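# Hang the wine glass upside down on the rack

## Task

Pick up the wine glass standing on the table and hang it inverted on the rack, with its stem seated deep in a vacant curl and the glass in contact only with the rack's wire. The task fails if the glass is thrown, dropped, or slides more than about a thumb's length in the gripper. All glasses are fragile. Striking anything new with the force of a thumb-length fall may fail the task. A standing glass tipping over while unheld always fails it. The rack must stay upright, and the glass already on the rack must still hang straight in its curl. The result must hold without the robot, so release the glass and move the gripper away at the end.

## Robot and tools

Robot: two 6-joint arms named left_arm and right_arm, each ending in a two-finger parallel gripper. Their bases sit in the scene frame at left_arm (+0.031, +0.322, 0) m with quat_wxyz (+0.998, 0, 0, +0.056), and right_arm (+0.034, -0.371, 0) m with quat_wxyz (+0.999, 0, 0, -0.052). The bases are yawed only slightly.

Scene frame: the origin lies on the table surface midway between the arms. +z is up, +x reaches out across the table, and left_arm is on the +y side. The arm names do not tell you which side of a picture an arm appears on. On each gripper the fingers extend along its local +z and close along its local y. The reported end-effector point sits between the finger pads, roughly 1 cm short of the tips. The printed position can be somewhat wrong, more so when the arm is stretched far out.

execute_actions takes "actions", a list holding at most one item, and an optional "pictures" boolean.
- Empty list: nothing is commanded. You get the current state plus camera images.
- Motion item: {"rows": [...], "steps": n}. n is 10 to 15 and defaults to 15. "rows" holds 1 to 15 rows, and each row is used for one control step of 1/30 s. If there are fewer rows than steps, the final row is repeated. Every row has exactly 14 numbers covering both arms, even when only one arm moves. The order is left_arm waist, shoulder, elbow, wrist pitch, wrist yaw, wrist roll, grip, then the same seven for right_arm.
- Joint numbers are absolute target angles in radians, in each arm's own joint space, in the same form as the Joint positions printout. They are targets, not increments. Nominal ranges: waist -2.618 to 3.054, shoulder 0.000 to 3.142, elbow 0.000 to 3.142, wrist pitch -1.571 to 1.571, wrist yaw -1.571 to 1.571, wrist roll -2.094 to 2.094. The true stops may differ by up to 0.036 rad. The whole call is refused if a target goes more than 0.036 rad beyond a stop and also lies further out than the joint's current angle. A target past the real stop is clipped to it, and the result then reports "joint sent to its limit". That line may refer to an earlier action.
- Grip is an absolute command from -1 (closed) to +1 (fully open).
- Wait item: {"steps": n}, with n up to 300. It commands nothing and returns once n steps have passed since the previous result. Your reply time counts toward those steps.

Motion limits: on every step, each joint's target is held within a lead of its measured angle. The leads are 0.202 rad for the waist, 0.258 for the shoulder, 0.238 for the elbow, 0.573 for wrist pitch, and 0.522 each for wrist yaw and roll. If one step's targets would move the gripper more than 70 mm, all of that step's targets are scaled back. Friction can leave a joint up to about 0.031 rad short of its target, so very small changes may not move it at all. Each result is captured 10 steps before its action ends. Those last steps run while you think. The arms keep moving toward the last row you sent until everything is nearly still, or until a step is HELD.

Result contents:
- State line: `left_arm: ...` | `right_arm: ...`. Each gives end_effector_position in metres and end_effector_quat_wxyz, both in the scene frame.
- grip_measured: the gripper motor position on the -1 to +1 scale. The pads meet near -0.94, and each millimetre of object width adds about 0.0208. Each gripper has a fixed offset of up to 0.02.
- Joint positions and Joint velocities, one block per arm: six angles in radians, then the finger opening in metres (0.093 fully open, 0.000 closed, accurate to about 1 mm). On a rigid flat-sided object the opening can settle up to about 12 mm below the object's width. On a thin, round or soft object it can settle lower still, even at 0.
- "joint command not followed": a clearance check changed or blocked some joint targets.
- HELD: marks steps on which your row, or part of it, was not sent.
- MOTOR HOT: appears from 75 °C. An OVER-TEMPERATURE FAULT stops the arm at 90 °C, and at 100 °C the arm goes limp and drops. Holding a load heats the motors even while you are thinking.

Gripping: the fingers are driven through a spring. Once they touch an object they stop, while grip_measured keeps moving toward your command. Commanding further below the object's width squeezes harder, up to roughly 50 to 62 N per pad. To keep a grasp, keep sending the same closing value in every row.

zoom_image: camera (cam_high, cam_low, cam_left_wrist or cam_right_wrist) and region [x0, y0, x1, y1], in pixels of that camera's latest 504x504 image. (0,0) is the top-left corner, and the region can be at most 504 by 504. It returns an enlarged crop.

Cameras: cam_high looks down from about (0.49, 0.41, 0.85) m. cam_low sits near table height at about (0.81, 0.17, 0.03) m. Each wrist camera rides on its arm's hand, and its pose is computed from that arm's joint readings. Calibration numbers come with the session and may be off by a few degrees and millimetres. Images arrive only when "actions" is empty or pictures is true.

read_manual: optional section, only "licences". It returns licence text and moves nothing.

finished_scene: scene, the integer of the current scene. Replying without any tool call ends the whole session.

Things to avoid:
- Letting the arms collide or press against each other.
- Knocking over or striking any glass, or tipping the rack.
- Squeezing hard enough to crush.
- Letting anything leave the table.
- Releasing the glass before it rests in the curl by itself.

Small random shoves may occasionally nudge loose objects, so check the result before you let go.

Each tool is called after ">>>" in YAML: its name, and indented under it one key for each argument.

## Session

>>> execute_actions:
  actions: []

Scene clock: 0.00 s of 4800.00 s.
left_arm: end_effector_position=(+0.1856, +0.5323, +0.3363) grip_measured=+0.988 end_effector_quat_wxyz=(+0.068, +0.090, +0.951, +0.286) | right_arm: end_effector_position=(+0.2548, -0.7092, +0.3922) grip_measured=+1.000 end_effector_quat_wxyz=(+0.542, +0.668, +0.293, +0.416)
Joint positions: left_arm=[ 0.659  1.297  1.803 -1.531 -0.258  1.032  0.093] | right_arm=[-1.19   1.286  1.217 -0.024 -0.789  1.747  0.093]
Joint velocities: left_arm=[ 0.012  0.027  0.002  0.007 -0.007 -0.022  0.   ] | right_arm=[ 0.002 -0.002 -0.002 -0.051 -0.007 -0.037  0.   ]
Motor temperatures (°C, as the motors report them): left_arm=[22 23 24 25 24 25] | right_arm=[22 21 21 23 23 23]

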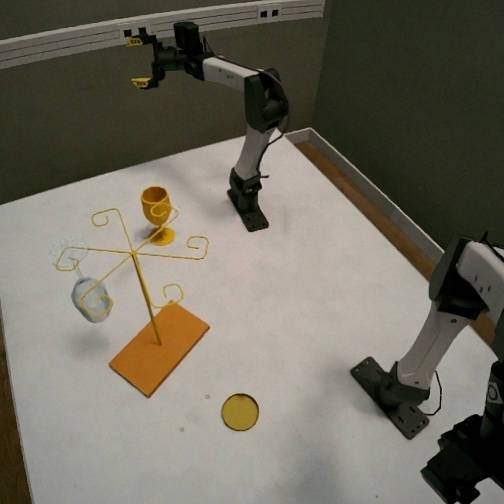

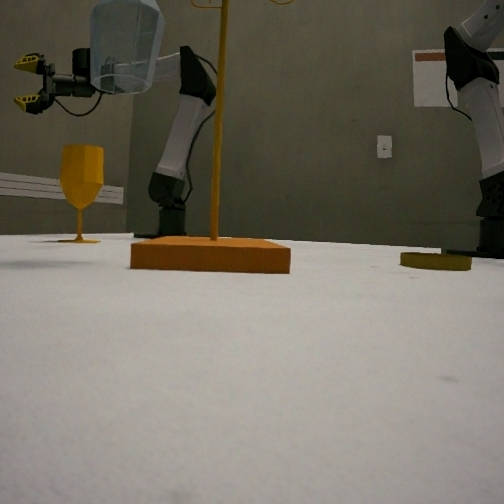

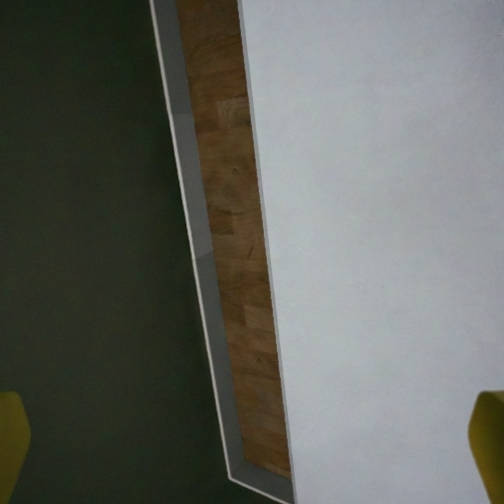

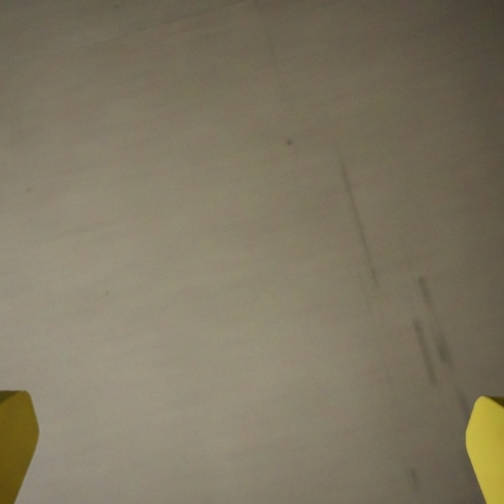

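>>> zoom_image:
  camera: "cam_high"
  region: [40, 170, 240, 370]

Region (40, 170, 240, 370) of cam_high's 504x504 image, scaled by 2.520, with more detail than that image has.

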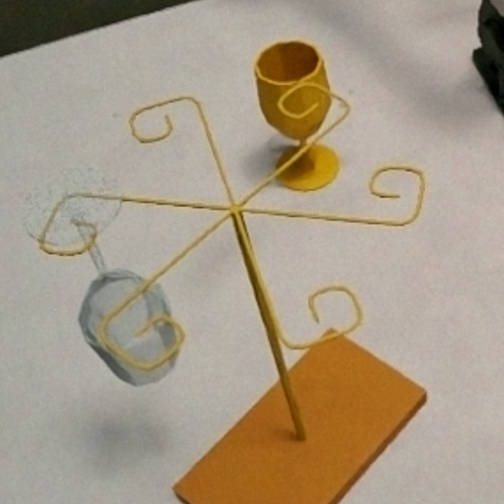

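>>> execute_actions:
  actions:
    - {"rows":[[0.659,1.297,1.803,-1.531,-0.258,1.032,1,-1.19,1.45,1.1,-1.2,-1.57,-1.57,1]]}

>>> execute_actions:
  actions:
    - {"steps":40}

>>> execute_actions:
  actions:
    - {"rows":[[0.659,1.297,1.803,-1.531,-0.258,1.032,1,-0.533,1.524,0.988,-1.035,-1.57,-1.57,1]]}

>>> execute_actions:
  actions:
    - {"steps":40}
  pictures: true

Scene clock: 2.23 s of 4800.00 s.
left_arm: end_effector_position=(+0.1856, +0.5323, +0.3363) grip_measured=+0.988 end_effector_quat_wxyz=(+0.068, +0.090, +0.951, +0.286) | right_arm: end_effector_position=(+0.2709, -0.6797, +0.3306) grip_measured=+1.000 end_effector_quat_wxyz=(+0.441, +0.668, +0.391, +0.455)
Joint positions: left_arm=[ 0.659  1.297  1.803 -1.531 -0.258  1.032  0.093] | right_arm=[-1.191  1.344  1.188 -0.232 -1.02   1.507  0.093]
Joint velocities: left_arm=[-0.002 -0.007 -0.007  0.022 -0.051  0.007 -0.001] | right_arm=[ 0.002  0.559 -0.359 -1.678 -1.678 -1.604  0.   ]
Motor temperatures (°C, as the motors report them): left_arm=[22 23 25 25 24 25] | right_arm=[22 21 21 23 23 23]
Steps of this call (steps 1 to 62: nothing new was sent; steps 63 to 67: the first 5 steps of this action). Readings (joint positions):
63: left_arm=[0.659 1.297 1.803 -1.531 -0.258 1.032] | right_arm=[-1.191 1.291 1.217 -0.047 -0.820 1.710]
64: left_arm=[0.659 1.297 1.803 -1.531 -0.258 1.032] | right_arm=[-1.191 1.297 1.214 -0.083 -0.866 1.664]
66: left_arm=[0.659 1.297 1.803 -1.531 -0.258 1.032] | right_arm=[-1.191 1.325 1.199 -0.175 -0.963 1.565]
67: the state above

Scene clock: 3.57 s of 4800.00 s.
left_arm: end_effector_position=(+0.1856, +0.5323, +0.3363) grip_measured=+0.988 end_effector_quat_wxyz=(+0.068, +0.090, +0.951, +0.286) | right_arm: end_effector_position=(+0.2622, -0.5576, +0.2686) grip_measured=+1.000 end_effector_quat_wxyz=(+0.696, -0.093, +0.704, +0.101)
Joint positions: left_arm=[ 0.659  1.297  1.803 -1.531 -0.258  1.032  0.093] | right_arm=[-1.191  1.459  1.093 -1.187 -1.561 -1.54   0.093]
Joint velocities: left_arm=[-0.002  0.002 -0.007  0.007 -0.022 -0.022  0.   ] | right_arm=[-0.012 -0.002 -0.007  0.007 -0.051 -0.183  0.   ]
Motor temperatures (°C, as the motors report them): left_arm=[22 23 25 25 24 25] | right_arm=[22 22 21 23 23 23]
Kept back: nothing.
Steps of this call (steps 1 to 10: the last 10 steps of your previous action; steps 11 to 40: the robot went on to your last target). Readings (joint positions):
1: left_arm=[0.659 1.297 1.803 -1.531 -0.258 1.032] | right_arm=[-1.191 1.365 1.175 -0.300 -1.085 1.439]
2: left_arm=[0.659 1.297 1.803 -1.531 -0.258 1.032] | right_arm=[-1.191 1.387 1.161 -0.383 -1.158 1.357]
4: left_arm=[0.659 1.297 1.803 -1.531 -0.258 1.032] | right_arm=[-1.191 1.429 1.130 -0.596 -1.297 1.159]
8: left_arm=[0.659 1.297 1.803 -1.531 -0.258 1.032] | right_arm=[-1.191 1.459 1.093 -0.964 -1.443 0.762]
40: the state above

Scene clock: 3.73 s of 4800.00 s.
left_arm: end_effector_position=(+0.1856, +0.5323, +0.3363) grip_measured=+0.988 end_effector_quat_wxyz=(+0.068, +0.090, +0.951, +0.286) | right_arm: end_effector_position=(+0.3122, -0.4815, +0.2364) grip_measured=+1.000 end_effector_quat_wxyz=(+0.672, -0.195, +0.680, +0.219)
Joint positions: left_arm=[ 0.659  1.297  1.803 -1.531 -0.258  1.032  0.093] | right_arm=[-0.874  1.516  1.01  -1.084 -1.569 -1.555  0.093]
Joint velocities: left_arm=[-0.002 -0.007 -0.042 -0.037 -0.037 -0.007 -0.001] | right_arm=[ 2.156  0.349 -0.295  0.242 -0.022 -0.081  0.   ]
Motor temperatures (°C, as the motors report them): left_arm=[22 23 25 25 24 25] | right_arm=[22 22 21 23 23 23]
Steps of this call (steps 1 to 5: the first 5 steps of this action). Readings (joint positions):
1: left_arm=[0.659 1.297 1.803 -1.531 -0.258 1.032] | right_arm=[-1.163 1.462 1.080 -1.160 -1.568 -1.544]
2: left_arm=[0.659 1.297 1.803 -1.531 -0.258 1.032] | right_arm=[-1.100 1.471 1.061 -1.130 -1.571 -1.548]
4: left_arm=[0.659 1.297 1.803 -1.531 -0.258 1.032] | right_arm=[-0.950 1.503 1.022 -1.095 -1.571 -1.553]
5: the state above

Scene clock: 5.07 s of 4800.00 s.
left_arm: end_effector_position=(+0.1856, +0.5323, +0.3363) grip_measured=+0.988 end_effector_quat_wxyz=(+0.068, +0.090, +0.951, +0.286) | right_arm: end_effector_position=(+0.3354, -0.3818, +0.2309) grip_measured=+1.000 end_effector_quat_wxyz=(+0.627, -0.316, +0.634, +0.325)
Joint positions: left_arm=[ 0.659  1.297  1.803 -1.531 -0.258  1.032  0.093] | right_arm=[-0.527  1.528  0.999 -1.049 -1.567 -1.562  0.093]
Joint velocities: left_arm=[ 0.007 -0.012 -0.012  0.066 -0.066  0.022  0.   ] | right_arm=[ 0.017 -0.007 -0.002 -0.066 -0.007  0.007  0.   ]
Motor temperatures (°C, as the motors report them): left_arm=[22 23 25 25 24 25] | right_arm=[22 22 22 23 23 23]
Kept back: nothing.
Steps of this call (steps 1 to 10: the last 10 steps of your previous action; steps 11 to 30: the robot went on to your last target; steps 31 to 40: nothing new was sent). Readings (joint positions):
1: left_arm=[0.659 1.297 1.803 -1.531 -0.258 1.032] | right_arm=[-0.798 1.525 1.003 -1.075 -1.568 -1.556]
2: left_arm=[0.659 1.297 1.803 -1.531 -0.258 1.032] | right_arm=[-0.721 1.528 1.000 -1.068 -1.567 -1.557]
4: left_arm=[0.659 1.297 1.803 -1.531 -0.258 1.032] | right_arm=[-0.585 1.528 0.999 -1.057 -1.567 -1.559]
8: left_arm=[0.659 1.297 1.803 -1.531 -0.258 1.032] | right_arm=[-0.527 1.528 0.999 -1.054 -1.567 -1.561]
40: the state above
All arms were judged still, so your last target was given up. Only a new action makes them travel on or press farther. Fingers that are still opening or closing keep moving.
camera_calibration (this result's frames):
cam_right_wrist: T_world_to_cam=[[0.815937, -0.578115, 0.00539463, -0.495454], [-0.232973, -0.337324, -0.912105, 0.19892], [0.529122, 0.742964, -0.40992, 0.276872], [0, 0, 0, 1]] pos_world=[0.304103, -0.425035, 0.297604]

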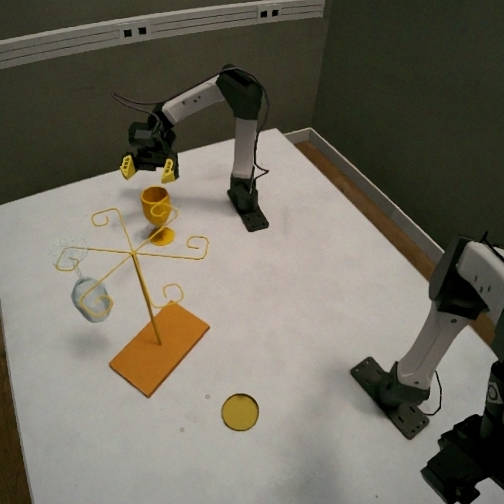

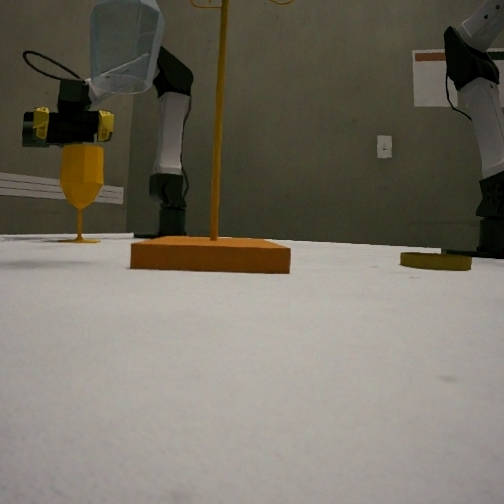

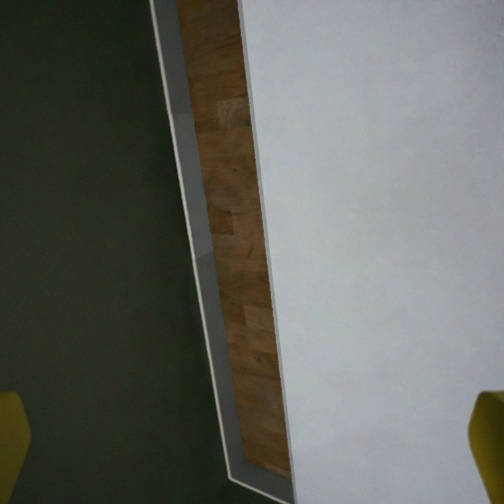

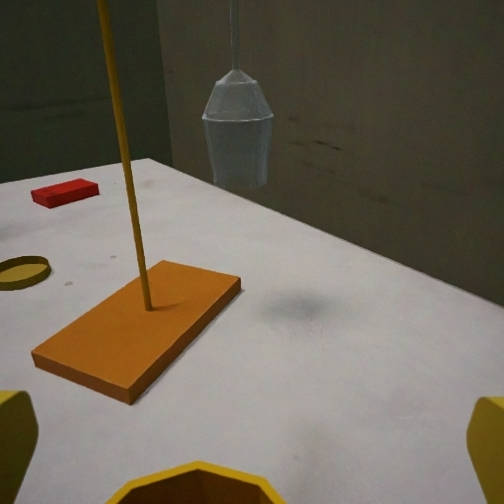

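>>> execute_actions:
  actions:
    - {"rows":[[0.659,1.297,1.803,-1.531,-0.258,1.032,1,-0.45,1.524,0.988,-1.035,-1.57,-1.57,1]]}

>>> execute_actions:
  actions:
    - {"rows":[[0.659,1.297,1.803,-1.531,-0.258,1.032,1,-0.45,1.58,0.9,-0.89,-1.57,-1.57,1]]}

>>> execute_actions:
  actions:
    - {"steps":20}
  pictures: true

Scene clock: 5.50 s of 4800.00 s.
left_arm: end_effector_position=(+0.1856, +0.5323, +0.3363) grip_measured=+0.988 end_effector_quat_wxyz=(+0.068, +0.090, +0.951, +0.286) | right_arm: end_effector_position=(+0.3356, -0.3603, +0.2309) grip_measured=+1.000 end_effector_quat_wxyz=(+0.615, -0.339, +0.622, +0.346)
Joint positions: left_arm=[ 0.659  1.297  1.803 -1.531 -0.258  1.032  0.093] | right_arm=[-0.455  1.528  0.999 -1.047 -1.567 -1.563  0.093]
Joint velocities: left_arm=[-0.017 -0.012  0.017  0.037 -0.022  0.007 -0.001] | right_arm=[ 0.154 -0.007  0.007 -0.037  0.022  0.007  0.   ]
Motor temperatures (°C, as the motors report them): left_arm=[22 23 25 25 24 25] | right_arm=[22 22 22 23 23 23]
Steps of this call (steps 1 to 8: nothing new was sent; steps 9 to 13: the first 5 steps of this action). Readings (joint positions):
9: left_arm=[0.659 1.297 1.803 -1.531 -0.258 1.032] | right_arm=[-0.517 1.528 0.999 -1.048 -1.567 -1.562]
10: left_arm=[0.659 1.297 1.803 -1.531 -0.258 1.032] | right_arm=[-0.497 1.528 0.999 -1.047 -1.567 -1.562]
12: left_arm=[0.659 1.297 1.803 -1.531 -0.258 1.032] | right_arm=[-0.462 1.528 0.999 -1.047 -1.567 -1.563]
13: the state above

Scene clock: 6.00 s of 4800.00 s.
left_arm: end_effector_position=(+0.1856, +0.5323, +0.3363) grip_measured=+0.988 end_effector_quat_wxyz=(+0.068, +0.090, +0.951, +0.286) | right_arm: end_effector_position=(+0.3336, -0.3586, +0.2034) grip_measured=+1.000 end_effector_quat_wxyz=(+0.612, -0.331, +0.624, +0.355)
Joint positions: left_arm=[ 0.659  1.297  1.803 -1.531 -0.258  1.032  0.093] | right_arm=[-0.453  1.566  0.917 -0.953 -1.572 -1.563  0.093]
Joint velocities: left_arm=[-0.017  0.022  0.002 -0.007 -0.007 -0.066 -0.   ] | right_arm=[-0.012  0.232 -0.252  0.3    0.007  0.007  0.   ]
Motor temperatures (°C, as the motors report them): left_arm=[22 23 25 25 24 25] | right_arm=[22 22 22 23 23 23]
Steps of this call (steps 1 to 10: the last 10 steps of your previous action; steps 11 to 15: the first 5 steps of this action). Readings (joint positions):
11: left_arm=[0.659 1.297 1.803 -1.531 -0.258 1.032] | right_arm=[-0.453 1.530 0.986 -1.020 -1.573 -1.563]
12: left_arm=[0.659 1.297 1.803 -1.531 -0.258 1.032] | right_arm=[-0.453 1.534 0.966 -0.993 -1.574 -1.563]
14: left_arm=[0.659 1.297 1.803 -1.531 -0.258 1.032] | right_arm=[-0.453 1.556 0.928 -0.963 -1.573 -1.563]
15: the state above

Scene clock: 6.67 s of 4800.00 s.
left_arm: end_effector_position=(+0.1856, +0.5323, +0.3363) grip_measured=+0.988 end_effector_quat_wxyz=(+0.068, +0.090, +0.951, +0.286) | right_arm: end_effector_position=(+0.3360, -0.3600, +0.1992) grip_measured=+1.000 end_effector_quat_wxyz=(+0.617, -0.341, +0.620, +0.345)
Joint positions: left_arm=[ 0.659  1.297  1.803 -1.531 -0.258  1.032  0.093] | right_arm=[-0.453  1.574  0.909 -0.905 -1.57  -1.563  0.093]
Joint velocities: left_arm=[-0.007 -0.017 -0.017 -0.007 -0.007 -0.037  0.   ] | right_arm=[ 0.007 -0.007 -0.002  0.007  0.007  0.022  0.   ]
Motor temperatures (°C, as the motors report them): left_arm=[22 23 25 25 24 25] | right_arm=[22 22 22 23 23 23]
Kept back: nothing.
Steps of this call (steps 1 to 10: the last 10 steps of your previous action; steps 11 to 20: the robot went on to your last target). Readings (joint positions):
1: left_arm=[0.659 1.297 1.803 -1.531 -0.258 1.032] | right_arm=[-0.453 1.572 0.911 -0.945 -1.570 -1.563]
2: left_arm=[0.659 1.297 1.803 -1.531 -0.258 1.032] | right_arm=[-0.453 1.574 0.909 -0.938 -1.570 -1.563]
4: left_arm=[0.659 1.297 1.803 -1.531 -0.258 1.032] | right_arm=[-0.453 1.574 0.909 -0.926 -1.570 -1.563]
8: left_arm=[0.659 1.297 1.803 -1.531 -0.258 1.032] | right_arm=[-0.453 1.574 0.909 -0.913 -1.570 -1.563]
20: the state above
camera_calibration (this result's frames):
cam_right_wrist: T_world_to_cam=[[0.855968, -0.516835, 0.0141983, -0.476354], [-0.199765, -0.355924, -0.912914, 0.15976], [0.476879, 0.778588, -0.407905, 0.277398], [0, 0, 0, 1]] pos_world=[0.307372, -0.405312, 0.265762]

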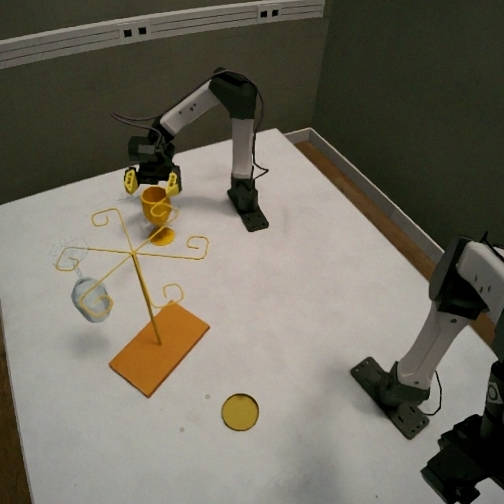

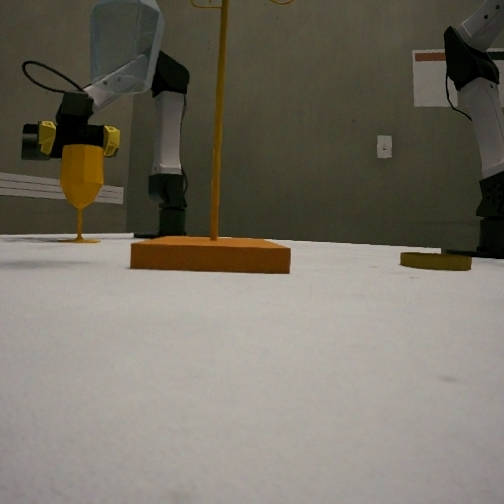

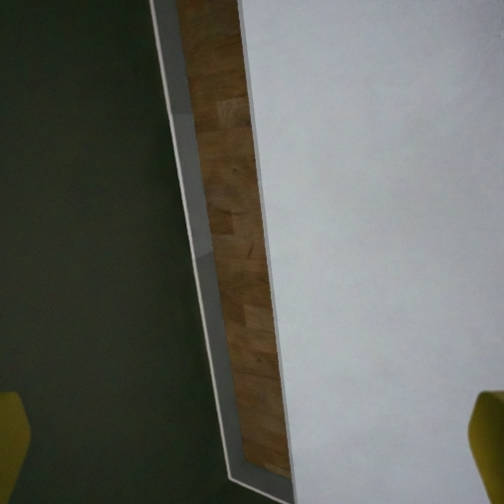

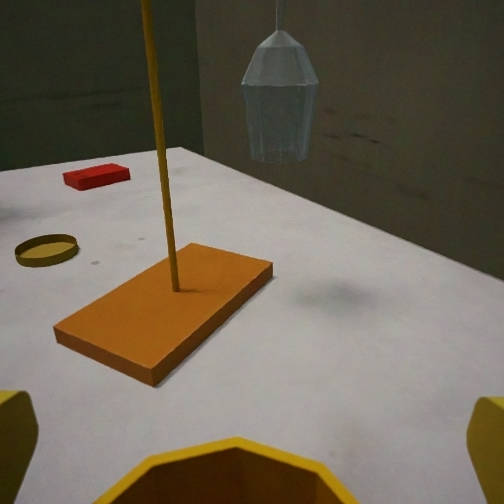

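>>> execute_actions:
  actions:
    - {"rows":[[0.659,1.297,1.803,-1.531,-0.258,1.032,1,-0.45,1.63,0.8,-0.75,-1.57,-1.57,1]]}

>>> execute_actions:
  actions:
    - {"rows":[[0.659,1.297,1.803,-1.531,-0.258,1.032,1,-0.45,1.735,0.715,-0.56,-1.57,-1.57,1]]}

>>> execute_actions:
  actions:
    - {"steps":20}
  pictures: true

Scene clock: 7.23 s of 4800.00 s.
left_arm: end_effector_position=(+0.1856, +0.5323, +0.3363) grip_measured=+0.988 end_effector_quat_wxyz=(+0.068, +0.090, +0.951, +0.286) | right_arm: end_effector_position=(+0.3292, -0.3558, +0.1695) grip_measured=+1.000 end_effector_quat_wxyz=(+0.610, -0.328, +0.626, +0.358)
Joint positions: left_arm=[ 0.659  1.297  1.803 -1.531 -0.258  1.032  0.093] | right_arm=[-0.453  1.617  0.816 -0.811 -1.572 -1.564  0.093]
Joint velocities: left_arm=[-0.007  0.002  0.017  0.007 -0.051 -0.037 -0.   ] | right_arm=[-0.027  0.237 -0.286  0.271  0.022 -0.007  0.   ]
Motor temperatures (°C, as the motors report them): left_arm=[22 23 25 26 24 25] | right_arm=[22 22 22 23 23 23]
Steps of this call (steps 1 to 12: the robot went on to your last target; steps 13 to 17: the first 5 steps of this action). Readings (joint positions):
13: left_arm=[0.659 1.297 1.803 -1.531 -0.258 1.032] | right_arm=[-0.453 1.576 0.894 -0.876 -1.575 -1.564]
14: left_arm=[0.659 1.297 1.803 -1.531 -0.258 1.032] | right_arm=[-0.453 1.582 0.871 -0.848 -1.576 -1.564]
16: left_arm=[0.659 1.297 1.803 -1.531 -0.258 1.032] | right_arm=[-0.453 1.606 0.829 -0.819 -1.575 -1.564]
17: the state above

Scene clock: 7.73 s of 4800.00 s.
left_arm: end_effector_position=(+0.1856, +0.5323, +0.3363) grip_measured=+0.988 end_effector_quat_wxyz=(+0.068, +0.090, +0.951, +0.286) | right_arm: end_effector_position=(+0.3272, -0.3546, +0.1288) grip_measured=+1.000 end_effector_quat_wxyz=(+0.607, -0.323, +0.628, +0.363)
Joint positions: left_arm=[ 0.659  1.297  1.803 -1.531 -0.258  1.032  0.093] | right_arm=[-0.453  1.724  0.733 -0.637 -1.572 -1.565  0.093]
Joint velocities: left_arm=[-0.012  0.007  0.002  0.051  0.007 -0.007 -0.001] | right_arm=[ 0.002  0.354 -0.32   0.344  0.066 -0.007  0.   ]
Motor temperatures (°C, as the motors report them): left_arm=[22 23 25 26 24 25] | right_arm=[22 22 22 23 23 23]
Steps of this call (steps 1 to 10: the last 10 steps of your previous action; steps 11 to 15: the first 5 steps of this action). Readings (joint positions):
11: left_arm=[0.659 1.297 1.803 -1.531 -0.258 1.032] | right_arm=[-0.453 1.635 0.796 -0.736 -1.577 -1.565]
12: left_arm=[0.659 1.297 1.803 -1.531 -0.258 1.032] | right_arm=[-0.453 1.656 0.780 -0.697 -1.579 -1.565]
14: left_arm=[0.659 1.297 1.803 -1.531 -0.258 1.032] | right_arm=[-0.453 1.708 0.746 -0.650 -1.575 -1.565]
15: the state above

Scene clock: 8.40 s of 4800.00 s.
left_arm: end_effector_position=(+0.1856, +0.5323, +0.3363) grip_measured=+0.988 end_effector_quat_wxyz=(+0.068, +0.090, +0.951, +0.286) | right_arm: end_effector_position=(+0.3288, -0.3556, +0.1239) grip_measured=+1.000 end_effector_quat_wxyz=(+0.614, -0.337, +0.622, +0.350)
Joint positions: left_arm=[ 0.659  1.297  1.803 -1.531 -0.258  1.032  0.093] | right_arm=[-0.453  1.734  0.721 -0.575 -1.57  -1.565  0.093]
Joint velocities: left_arm=[ 0.002 -0.007  0.017 -0.037 -0.066  0.007 -0.001] | right_arm=[-0.002  0.017 -0.017  0.066 -0.022  0.022  0.   ]
Motor temperatures (°C, as the motors report them): left_arm=[22 23 25 26 24 25] | right_arm=[22 22 22 23 23 23]
Kept back: nothing.
Steps of this call (steps 1 to 10: the last 10 steps of your previous action; steps 11 to 20: the robot went on to your last target). Readings (joint positions):
1: left_arm=[0.659 1.297 1.803 -1.531 -0.258 1.032] | right_arm=[-0.453 1.732 0.725 -0.628 -1.570 -1.565]
2: left_arm=[0.659 1.297 1.803 -1.531 -0.258 1.032] | right_arm=[-0.453 1.734 0.722 -0.620 -1.570 -1.565]
4: left_arm=[0.659 1.297 1.803 -1.531 -0.258 1.032] | right_arm=[-0.453 1.734 0.721 -0.603 -1.570 -1.565]
8: left_arm=[0.659 1.297 1.803 -1.531 -0.258 1.032] | right_arm=[-0.453 1.734 0.721 -0.585 -1.570 -1.565]
20: the state above
camera_calibration (this result's frames):
cam_right_wrist: T_world_to_cam=[[0.856053, -0.516887, -0.00105887, -0.465033], [-0.211592, -0.348563, -0.91309, 0.0977141], [0.471595, 0.781877, -0.407757, 0.249522], [0, 0, 0, 1]] pos_world=[0.301095, -0.401405, 0.190474]

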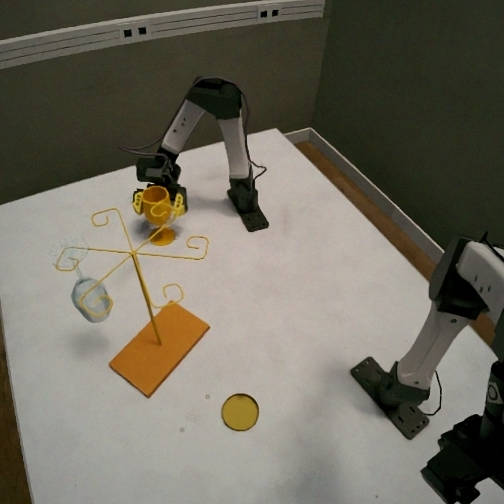

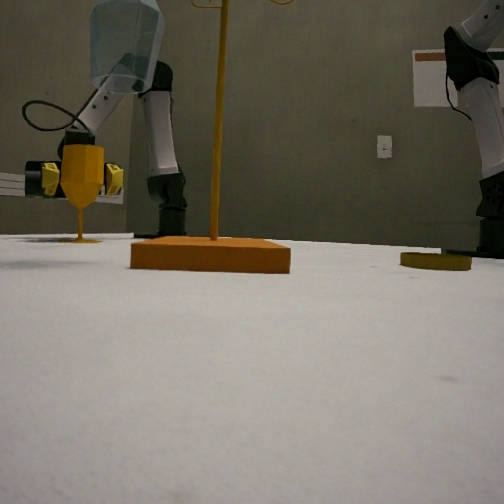

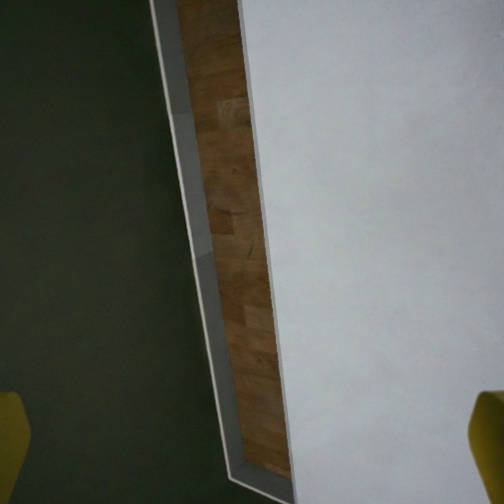

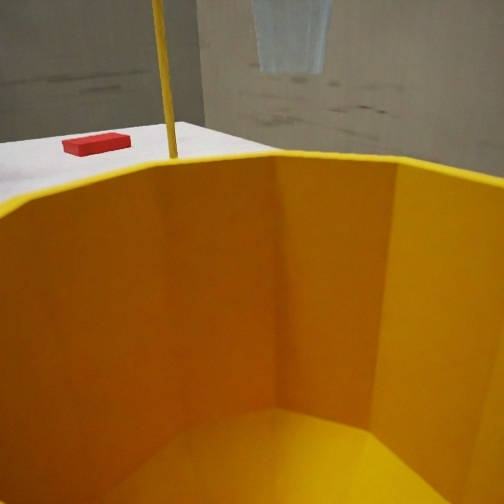

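>>> execute_actions:
  actions:
    - {"rows":[[0.659,1.297,1.803,-1.531,-0.258,1.032,1,-0.45,1.735,0.715,-0.56,-1.57,-1.57,0.2]]}

>>> execute_actions:
  actions:
    - {"rows":[[0.659,1.297,1.803,-1.531,-0.258,1.032,1,-0.45,1.5,1.05,-1.12,-1.57,-1.57,0.2]]}

>>> execute_actions:
  actions:
    - {"steps":20}
  pictures: true

Scene clock: 9.30 s of 4800.00 s.
left_arm: end_effector_position=(+0.1856, +0.5323, +0.3363) grip_measured=+0.988 end_effector_quat_wxyz=(+0.068, +0.090, +0.951, +0.286) | right_arm: end_effector_position=(+0.3290, -0.3557, +0.1238) grip_measured=+0.488 end_effector_quat_wxyz=(+0.614, -0.337, +0.622, +0.349)
Joint positions: left_arm=[ 0.659  1.297  1.803 -1.531 -0.258  1.032  0.093] | right_arm=[-0.453  1.734  0.721 -0.573 -1.569 -1.565  0.069]
Joint velocities: left_arm=[ 0.002 -0.017 -0.002  0.007  0.007  0.007 -0.   ] | right_arm=[-0.022  0.012 -0.002 -0.007  0.066  0.007 -0.   ]
Motor temperatures (°C, as the motors report them): left_arm=[22 23 25 26 24 25] | right_arm=[22 22 22 23 23 23]
Steps of this call (steps 1 to 15: the robot went on to your last target; steps 16 to 22: nothing new was sent; steps 23 to 27: the first 5 steps of this action). Readings (joint positions):
23: left_arm=[0.659 1.297 1.803 -1.531 -0.258 1.032] | right_arm=[-0.453 1.734 0.721 -0.574 -1.570 -1.565]
24: left_arm=[0.659 1.297 1.803 -1.531 -0.258 1.032] | right_arm=[-0.453 1.734 0.721 -0.573 -1.570 -1.565]
26: left_arm=[0.659 1.297 1.803 -1.531 -0.258 1.032] | right_arm=[-0.453 1.734 0.721 -0.573 -1.569 -1.565]
27: the state above

Scene clock: 9.80 s of 4800.00 s.
left_arm: end_effector_position=(+0.1856, +0.5323, +0.3363) grip_measured=+0.988 end_effector_quat_wxyz=(+0.068, +0.090, +0.951, +0.286) | right_arm: end_effector_position=(+0.3435, -0.3648, +0.2027) grip_measured=+0.488 end_effector_quat_wxyz=(+0.619, -0.365, +0.617, +0.321)
Joint positions: left_arm=[ 0.659  1.297  1.803 -1.531 -0.258  1.032  0.093] | right_arm=[-0.453  1.577  0.945 -0.877 -1.544 -1.566  0.069]
Joint velocities: left_arm=[-0.017  0.002  0.012  0.007  0.051 -0.007  0.   ] | right_arm=[-0.007 -0.94   1.678 -1.341 -0.066  0.125  0.   ]
Motor temperatures (°C, as the motors report them): left_arm=[22 23 25 26 24 25] | right_arm=[22 22 22 23 23 23]
Steps of this call (steps 1 to 10: the last 10 steps of your previous action; steps 11 to 15: the first 5 steps of this action). Readings (joint positions):
11: left_arm=[0.659 1.297 1.803 -1.531 -0.258 1.032] | right_arm=[-0.453 1.719 0.744 -0.637 -1.555 -1.566]
12: left_arm=[0.659 1.297 1.803 -1.531 -0.258 1.032] | right_arm=[-0.453 1.688 0.780 -0.714 -1.545 -1.566]
14: left_arm=[0.659 1.297 1.803 -1.531 -0.258 1.032] | right_arm=[-0.453 1.612 0.885 -0.828 -1.542 -1.566]
15: the state above

Scene clock: 10.47 s of 4800.00 s.
left_arm: end_effector_position=(+0.1856, +0.5323, +0.3363) grip_measured=+0.988 end_effector_quat_wxyz=(+0.068, +0.090, +0.951, +0.286) | right_arm: end_effector_position=(+0.3343, -0.3590, +0.2532) grip_measured=+0.488 end_effector_quat_wxyz=(+0.621, -0.352, +0.615, +0.334)
Joint positions: left_arm=[ 0.659  1.297  1.803 -1.531 -0.258  1.032  0.093] | right_arm=[-0.453  1.491  1.057 -1.106 -1.566 -1.566  0.069]
Joint velocities: left_arm=[-0.017 -0.017  0.002  0.051 -0.022 -0.051 -0.001] | right_arm=[ 0.007  0.017  0.002 -0.066 -0.051 -0.11   0.001]
Motor temperatures (°C, as the motors report them): left_arm=[22 23 25 26 24 25] | right_arm=[22 22 22 23 23 23]
Kept back: nothing.
Steps of this call (steps 1 to 10: the last 10 steps of your previous action; steps 11 to 20: the robot went on to your last target). Readings (joint positions):
1: left_arm=[0.659 1.297 1.803 -1.531 -0.258 1.032] | right_arm=[-0.453 1.546 0.996 -0.915 -1.549 -1.566]
2: left_arm=[0.659 1.297 1.803 -1.531 -0.258 1.032] | right_arm=[-0.453 1.520 1.031 -0.944 -1.557 -1.566]
4: left_arm=[0.659 1.297 1.803 -1.531 -0.258 1.032] | right_arm=[-0.453 1.490 1.056 -0.992 -1.569 -1.566]
8: left_arm=[0.659 1.297 1.803 -1.531 -0.258 1.032] | right_arm=[-0.453 1.491 1.057 -1.063 -1.567 -1.566]
20: the state above
camera_calibration (this result's frames):
cam_right_wrist: T_world_to_cam=[[0.855121, -0.516229, 0.0476957, -0.483122], [-0.175639, -0.375039, -0.910218, 0.193534], [0.487769, 0.76997, -0.411373, 0.29358], [0, 0, 0, 1]] pos_world=[0.303921, -0.402867, 0.319972]

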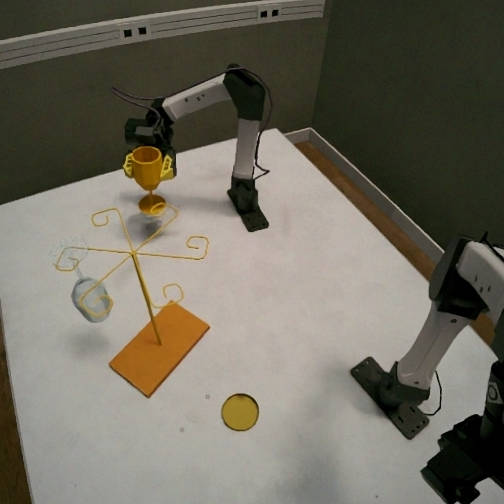

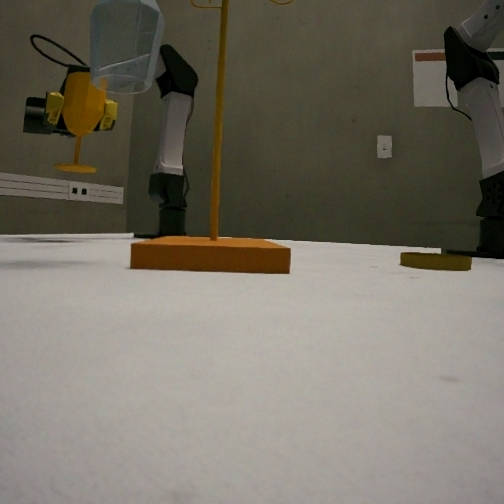

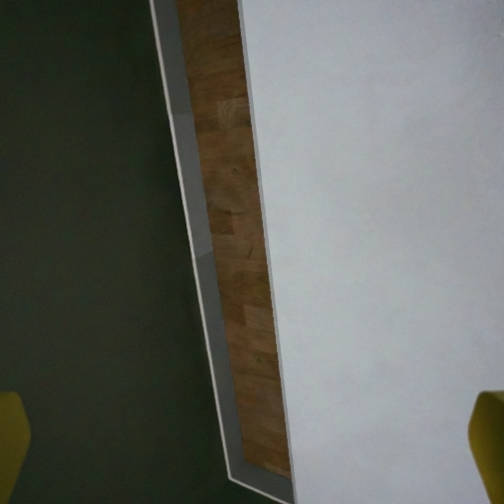

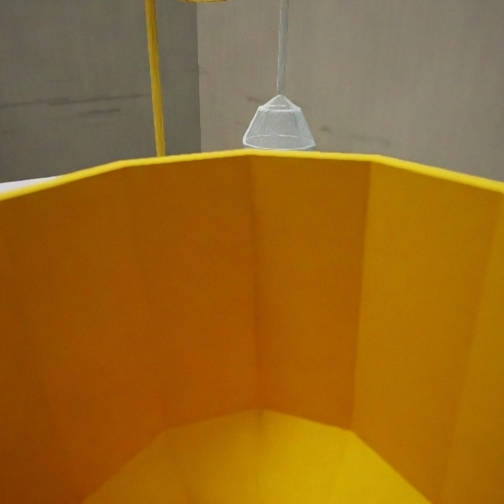

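>>> execute_actions:
  actions:
    - {"rows":[[0.659,1.297,1.803,-1.531,-0.258,1.032,1,-0.3,2.11,1.866,-1.327,-1.57,1.57,0.2]]}

>>> execute_actions:
  actions:
    - {"steps":45}

>>> execute_actions:
  actions:
    - {"rows":[[0.659,1.297,1.803,-1.531,-0.258,1.032,1,0.05,2.11,1.866,-1.327,-1.57,1.57,0.2]]}

>>> execute_actions:
  actions:
    - {"steps":20}
  pictures: true

>>> zoom_image:
  camera: "cam_high"
  region: [60, 120, 220, 280]

Scene clock: 11.37 s of 4800.00 s.
left_arm: end_effector_position=(+0.1856, +0.5323, +0.3363) grip_measured=+0.988 end_effector_quat_wxyz=(+0.068, +0.090, +0.951, +0.286) | right_arm: end_effector_position=(+0.4124, -0.3503, +0.2492) grip_measured=+0.488 end_effector_quat_wxyz=(+0.453, -0.202, +0.679, +0.542)
Joint positions: left_arm=[ 0.659  1.297  1.803 -1.531 -0.258  1.032  0.093] | right_arm=[-0.304  1.871  1.462 -1.261 -1.567 -1.085  0.069]
Joint velocities: left_arm=[-0.002 -0.002 -0.012  0.037 -0.037 -0.007  0.   ] | right_arm=[ 0.33   2.562  2.611 -0.212 -0.227  2.864  0.001]
Motor temperatures (°C, as the motors report them): left_arm=[22 23 25 26 24 25] | right_arm=[22 22 22 23 24 23]
Steps of this call (steps 1 to 15: the robot went on to your last target; steps 16 to 22: nothing new was sent; steps 23 to 27: the first 5 steps of this action). Readings (joint positions):
23: left_arm=[0.659 1.297 1.803 -1.531 -0.258 1.032] | right_arm=[-0.433 1.529 1.101 -1.164 -1.559 -1.486]
24: left_arm=[0.659 1.297 1.803 -1.531 -0.258 1.032] | right_arm=[-0.389 1.604 1.187 -1.209 -1.561 -1.384]
26: left_arm=[0.659 1.297 1.803 -1.531 -0.258 1.032] | right_arm=[-0.320 1.780 1.371 -1.249 -1.566 -1.185]
27: the state above

Scene clock: 12.87 s of 4800.00 s.
left_arm: end_effector_position=(+0.1856, +0.5323, +0.3363) grip_measured=+0.988 end_effector_quat_wxyz=(+0.068, +0.090, +0.951, +0.286) | right_arm: end_effector_position=(+0.4764, -0.3749, +0.2543) grip_measured=+0.490 end_effector_quat_wxyz=(-0.389, +0.594, +0.392, +0.584)
Joint positions: left_arm=[ 0.659  1.297  1.803 -1.531 -0.258  1.032  0.093] | right_arm=[-0.297  2.121  1.85  -1.315 -1.556  1.56   0.069]
Joint velocities: left_arm=[-0.002  0.012 -0.017 -0.007 -0.051  0.007  0.001] | right_arm=[-0.017 -0.002 -0.007 -0.007 -0.022 -0.066  0.   ]
Motor temperatures (°C, as the motors report them): left_arm=[22 23 26 26 24 25] | right_arm=[22 23 22 23 24 23]
Kept back: nothing.
Steps of this call (steps 1 to 10: the last 10 steps of your previous action; steps 11 to 45: the robot went on to your last target). Readings (joint positions):
1: left_arm=[0.659 1.297 1.803 -1.531 -0.258 1.032] | right_arm=[-0.296 1.959 1.552 -1.270 -1.568 -0.986]
2: left_arm=[0.659 1.297 1.803 -1.531 -0.258 1.032] | right_arm=[-0.294 2.037 1.637 -1.273 -1.565 -0.886]
4: left_arm=[0.659 1.297 1.803 -1.531 -0.258 1.032] | right_arm=[-0.296 2.135 1.767 -1.274 -1.556 -0.687]
8: left_arm=[0.659 1.297 1.803 -1.531 -0.258 1.032] | right_arm=[-0.297 2.138 1.838 -1.286 -1.554 -0.290]
45: the state above

Scene clock: 13.03 s of 4800.00 s.
left_arm: end_effector_position=(+0.1856, +0.5323, +0.3363) grip_measured=+0.988 end_effector_quat_wxyz=(+0.068, +0.090, +0.951, +0.286) | right_arm: end_effector_position=(+0.4692, -0.2904, +0.2543) grip_measured=+0.490 end_effector_quat_wxyz=(-0.443, +0.554, +0.447, +0.544)
Joint positions: left_arm=[ 0.659  1.297  1.803 -1.531 -0.258  1.032  0.093] | right_arm=[-0.105  2.121  1.85  -1.315 -1.556  1.56   0.069]
Joint velocities: left_arm=[ 0.012 -0.012 -0.012  0.007 -0.007 -0.081  0.   ] | right_arm=[ 1.614 -0.017 -0.027  0.007 -0.037  0.037  0.   ]
Motor temperatures (°C, as the motors report them): left_arm=[22 23 26 26 24 25] | right_arm=[22 23 22 23 24 23]
Steps of this call (steps 1 to 5: the first 5 steps of this action). Readings (joint positions):
1: left_arm=[0.659 1.297 1.803 -1.531 -0.258 1.032] | right_arm=[-0.282 2.121 1.850 -1.315 -1.556 1.560]
2: left_arm=[0.659 1.297 1.803 -1.531 -0.258 1.032] | right_arm=[-0.255 2.121 1.850 -1.315 -1.556 1.560]
4: left_arm=[0.659 1.297 1.803 -1.531 -0.258 1.032] | right_arm=[-0.161 2.121 1.850 -1.315 -1.556 1.560]
5: the state above

Scene clock: 13.70 s of 4800.00 s.
left_arm: end_effector_position=(+0.1856, +0.5323, +0.3363) grip_measured=+0.988 end_effector_quat_wxyz=(+0.068, +0.090, +0.951, +0.286) | right_arm: end_effector_position=(+0.4516, -0.2249, +0.2543) grip_measured=+0.490 end_effector_quat_wxyz=(+0.485, -0.519, -0.487, -0.508)
Joint positions: left_arm=[ 0.659  1.297  1.803 -1.531 -0.258  1.032  0.093] | right_arm=[ 0.048  2.121  1.85  -1.317 -1.556  1.562  0.069]
Joint velocities: left_arm=[ 0.002  0.007 -0.007  0.007  0.051 -0.022 -0.   ] | right_arm=[-0.007 -0.012 -0.012  0.051  0.007  0.022 -0.   ]
Motor temperatures (°C, as the motors report them): left_arm=[22 23 26 26 24 25] | right_arm=[22 23 22 23 24 23]
Kept back: nothing.
Steps of this call (steps 1 to 10: the last 10 steps of your previous action; steps 11 to 20: the robot went on to your last target). Readings (joint positions):
1: left_arm=[0.659 1.297 1.803 -1.531 -0.258 1.032] | right_arm=[-0.047 2.121 1.850 -1.315 -1.556 1.561]
2: left_arm=[0.659 1.297 1.803 -1.531 -0.258 1.032] | right_arm=[0.006 2.121 1.850 -1.315 -1.556 1.561]
4: left_arm=[0.659 1.297 1.803 -1.531 -0.258 1.032] | right_arm=[0.078 2.121 1.850 -1.315 -1.556 1.562]
8: left_arm=[0.659 1.297 1.803 -1.531 -0.258 1.032] | right_arm=[0.080 2.121 1.850 -1.317 -1.556 1.562]
20: the state above
camera_calibration (this result's frames):
cam_right_wrist: T_world_to_cam=[[-0.997602, 0.0681122, -0.0122573, 0.469104], [-0.0380614, -0.392055, 0.919154, -0.265812], [0.0578001, 0.917417, 0.393707, 0.156133], [0, 0, 0, 1]] pos_world=[0.448837, -0.279404, 0.188601]

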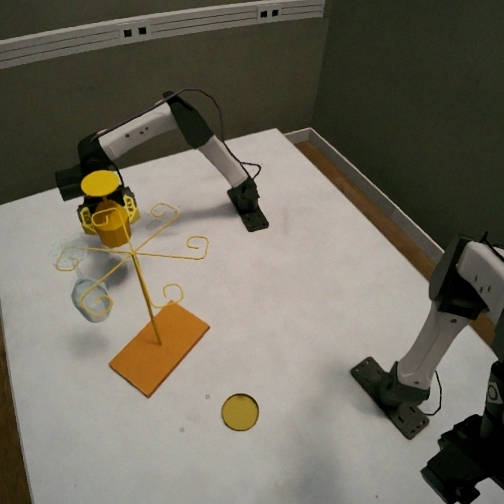

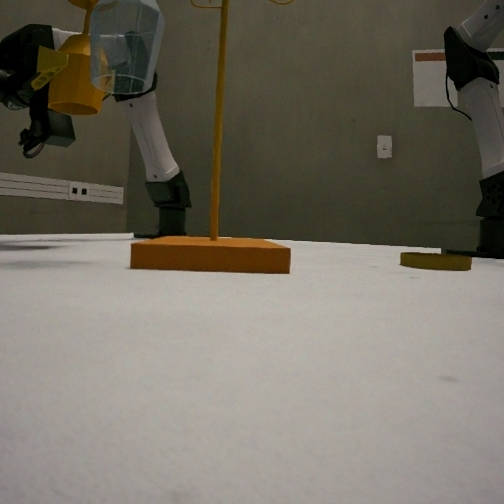

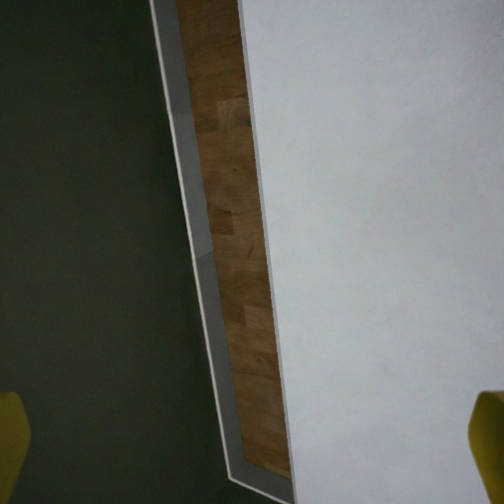

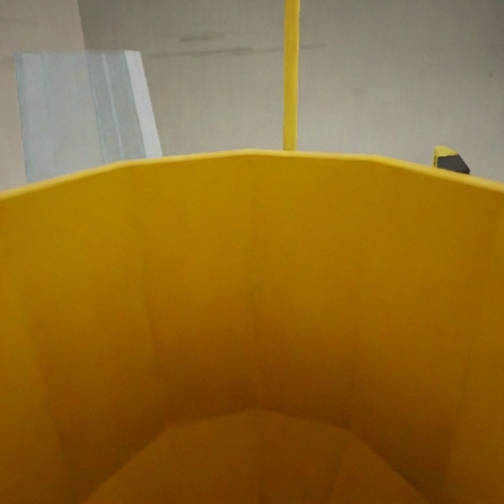

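Region (60, 120, 220, 280) of cam_high's 504x504 image, scaled by 3.150, with more detail than that image has.

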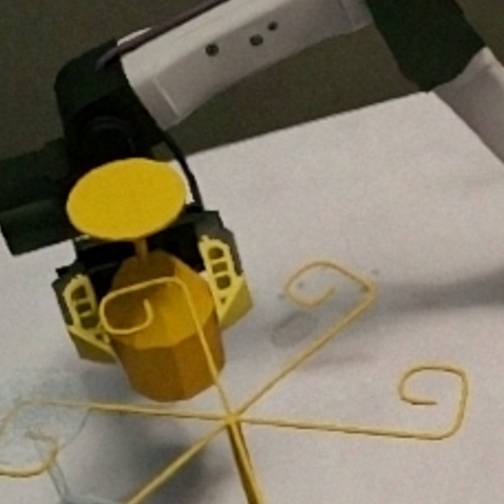

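>>> execute_actions:
  actions:
    - {"rows":[[0.659,1.297,1.803,-1.531,-0.258,1.032,1,0.08,2.17,2.0,-1.4,-1.57,1.57,0.2]]}

>>> execute_actions:
  actions:
    - {"rows":[[0.659,1.297,1.803,-1.531,-0.258,1.032,1,0.16,2.17,2.0,-1.4,-1.57,1.57,0.2]]}

>>> execute_actions:
  actions:
    - {"steps":20}
  pictures: true

>>> zoom_image:
  camera: "cam_high"
  region: [60, 120, 220, 280]

Scene clock: 14.40 s of 4800.00 s.
left_arm: end_effector_position=(+0.1856, +0.5323, +0.3363) grip_measured=+0.988 end_effector_quat_wxyz=(+0.068, +0.090, +0.951, +0.286) | right_arm: end_effector_position=(+0.4602, -0.2161, +0.2683) grip_measured=+0.490 end_effector_quat_wxyz=(+0.480, -0.506, -0.503, -0.510)
Joint positions: left_arm=[ 0.659  1.297  1.803 -1.531 -0.258  1.032  0.093] | right_arm=[ 0.07   2.162  1.973 -1.36  -1.553  1.564  0.069]
Joint velocities: left_arm=[-0.007  0.007  0.002 -0.022 -0.022  0.007  0.   ] | right_arm=[ 0.11  -0.002  0.227 -0.154  0.022 -0.037  0.   ]
Motor temperatures (°C, as the motors report them): left_arm=[22 23 26 26 24 25] | right_arm=[22 23 22 23 24 23]
Steps of this call (steps 1 to 15: the robot went on to your last target; step 16: nothing new was sent; steps 17 to 21: the first 5 steps of this action). Readings (joint positions):
17: left_arm=[0.659 1.297 1.803 -1.531 -0.258 1.032] | right_arm=[0.051 2.132 1.877 -1.341 -1.552 1.564]
18: left_arm=[0.659 1.297 1.803 -1.531 -0.258 1.032] | right_arm=[0.055 2.149 1.918 -1.352 -1.552 1.564]
20: left_arm=[0.659 1.297 1.803 -1.531 -0.258 1.032] | right_arm=[0.066 2.162 1.964 -1.355 -1.553 1.564]
21: the state above

Scene clock: 14.90 s of 4800.00 s.
left_arm: end_effector_position=(+0.1856, +0.5323, +0.3363) grip_measured=+0.988 end_effector_quat_wxyz=(+0.068, +0.090, +0.951, +0.286) | right_arm: end_effector_position=(+0.4455, -0.1837, +0.2707) grip_measured=+0.490 end_effector_quat_wxyz=(+0.504, -0.490, -0.518, -0.487)
Joint positions: left_arm=[ 0.659  1.297  1.803 -1.531 -0.258  1.032  0.093] | right_arm=[ 0.148  2.162  1.981 -1.386 -1.554  1.564  0.069]
Joint velocities: left_arm=[ 0.007 -0.017 -0.007 -0.051 -0.022 -0.022  0.   ] | right_arm=[0.442 0.002 0.002 0.007 0.037 0.022 0.   ]
Motor temperatures (°C, as the motors report them): left_arm=[22 23 26 26 24 25] | right_arm=[22 24 22 23 24 23]
Steps of this call (steps 1 to 10: the last 10 steps of your previous action; steps 11 to 15: the first 5 steps of this action). Readings (joint positions):
11: left_arm=[0.659 1.297 1.803 -1.531 -0.258 1.032] | right_arm=[0.084 2.162 1.981 -1.385 -1.554 1.564]
12: left_arm=[0.659 1.297 1.803 -1.531 -0.258 1.032] | right_arm=[0.096 2.162 1.981 -1.385 -1.554 1.564]
14: left_arm=[0.659 1.297 1.803 -1.531 -0.258 1.032] | right_arm=[0.131 2.162 1.981 -1.385 -1.554 1.564]
15: the state above

Scene clock: 15.57 s of 4800.00 s.
left_arm: end_effector_position=(+0.1856, +0.5323, +0.3363) grip_measured=+0.988 end_effector_quat_wxyz=(+0.068, +0.090, +0.951, +0.286) | right_arm: end_effector_position=(+0.4418, -0.1760, +0.2707) grip_measured=+0.490 end_effector_quat_wxyz=(+0.509, -0.486, -0.522, -0.482)
Joint positions: left_arm=[ 0.659  1.297  1.803 -1.531 -0.258  1.032  0.093] | right_arm=[ 0.167  2.162  1.981 -1.388 -1.554  1.564  0.069]
Joint velocities: left_arm=[-0.012  0.007  0.002 -0.051  0.066 -0.051  0.   ] | right_arm=[-0.007 -0.002 -0.012 -0.007 -0.022 -0.081 -0.001]
Motor temperatures (°C, as the motors report them): left_arm=[22 23 26 26 24 25] | right_arm=[22 24 22 23 24 23]
Kept back: nothing.
Steps of this call (steps 1 to 10: the last 10 steps of your previous action; steps 11 to 20: the robot went on to your last target). Readings (joint positions):
1: left_arm=[0.659 1.297 1.803 -1.531 -0.258 1.032] | right_arm=[0.160 2.162 1.981 -1.386 -1.554 1.564]
2: left_arm=[0.659 1.297 1.803 -1.531 -0.258 1.032] | right_arm=[0.168 2.162 1.981 -1.387 -1.554 1.564]
4: left_arm=[0.659 1.297 1.803 -1.531 -0.258 1.032] | right_arm=[0.171 2.162 1.981 -1.388 -1.554 1.564]
8: left_arm=[0.659 1.297 1.803 -1.531 -0.258 1.032] | right_arm=[0.167 2.162 1.981 -1.388 -1.554 1.564]
20: the state above
camera_calibration (this result's frames):
cam_right_wrist: T_world_to_cam=[[-0.998311, -0.0500824, -0.0294484, 0.440305], [-0.00742681, -0.392703, 0.919635, -0.275808], [-0.057622, 0.918301, 0.391668, 0.157125], [0, 0, 0, 1]] pos_world=[0.446566, -0.230547, 0.205069]

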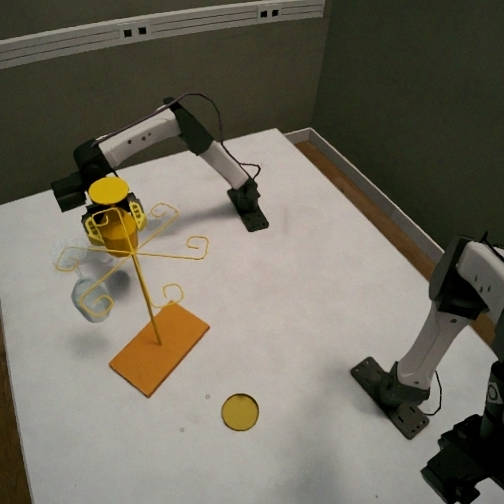

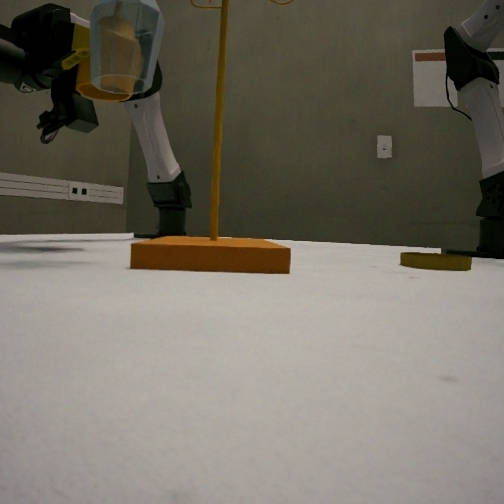

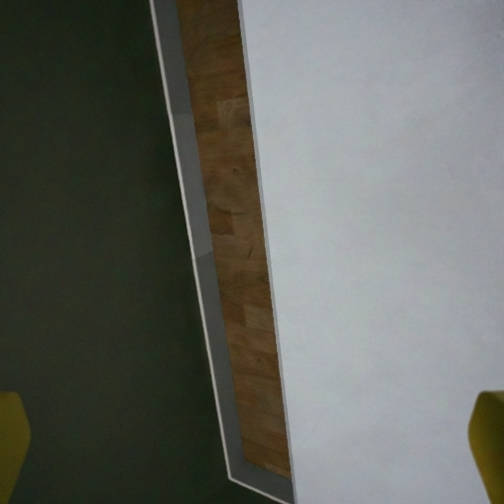

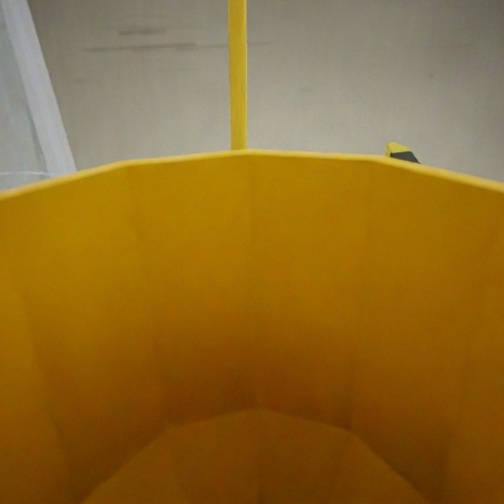

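Region (60, 120, 220, 280) of cam_high's 504x504 image, scaled by 3.150, with more detail than that image has.

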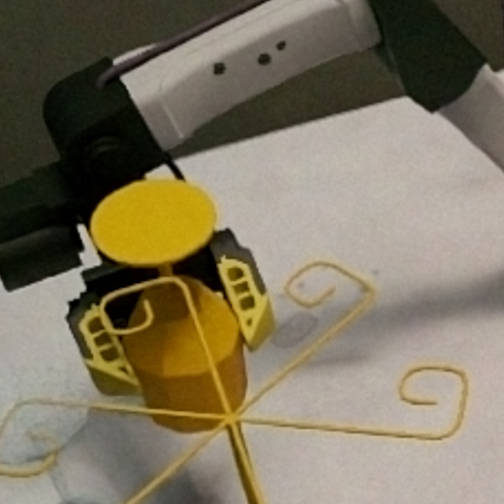

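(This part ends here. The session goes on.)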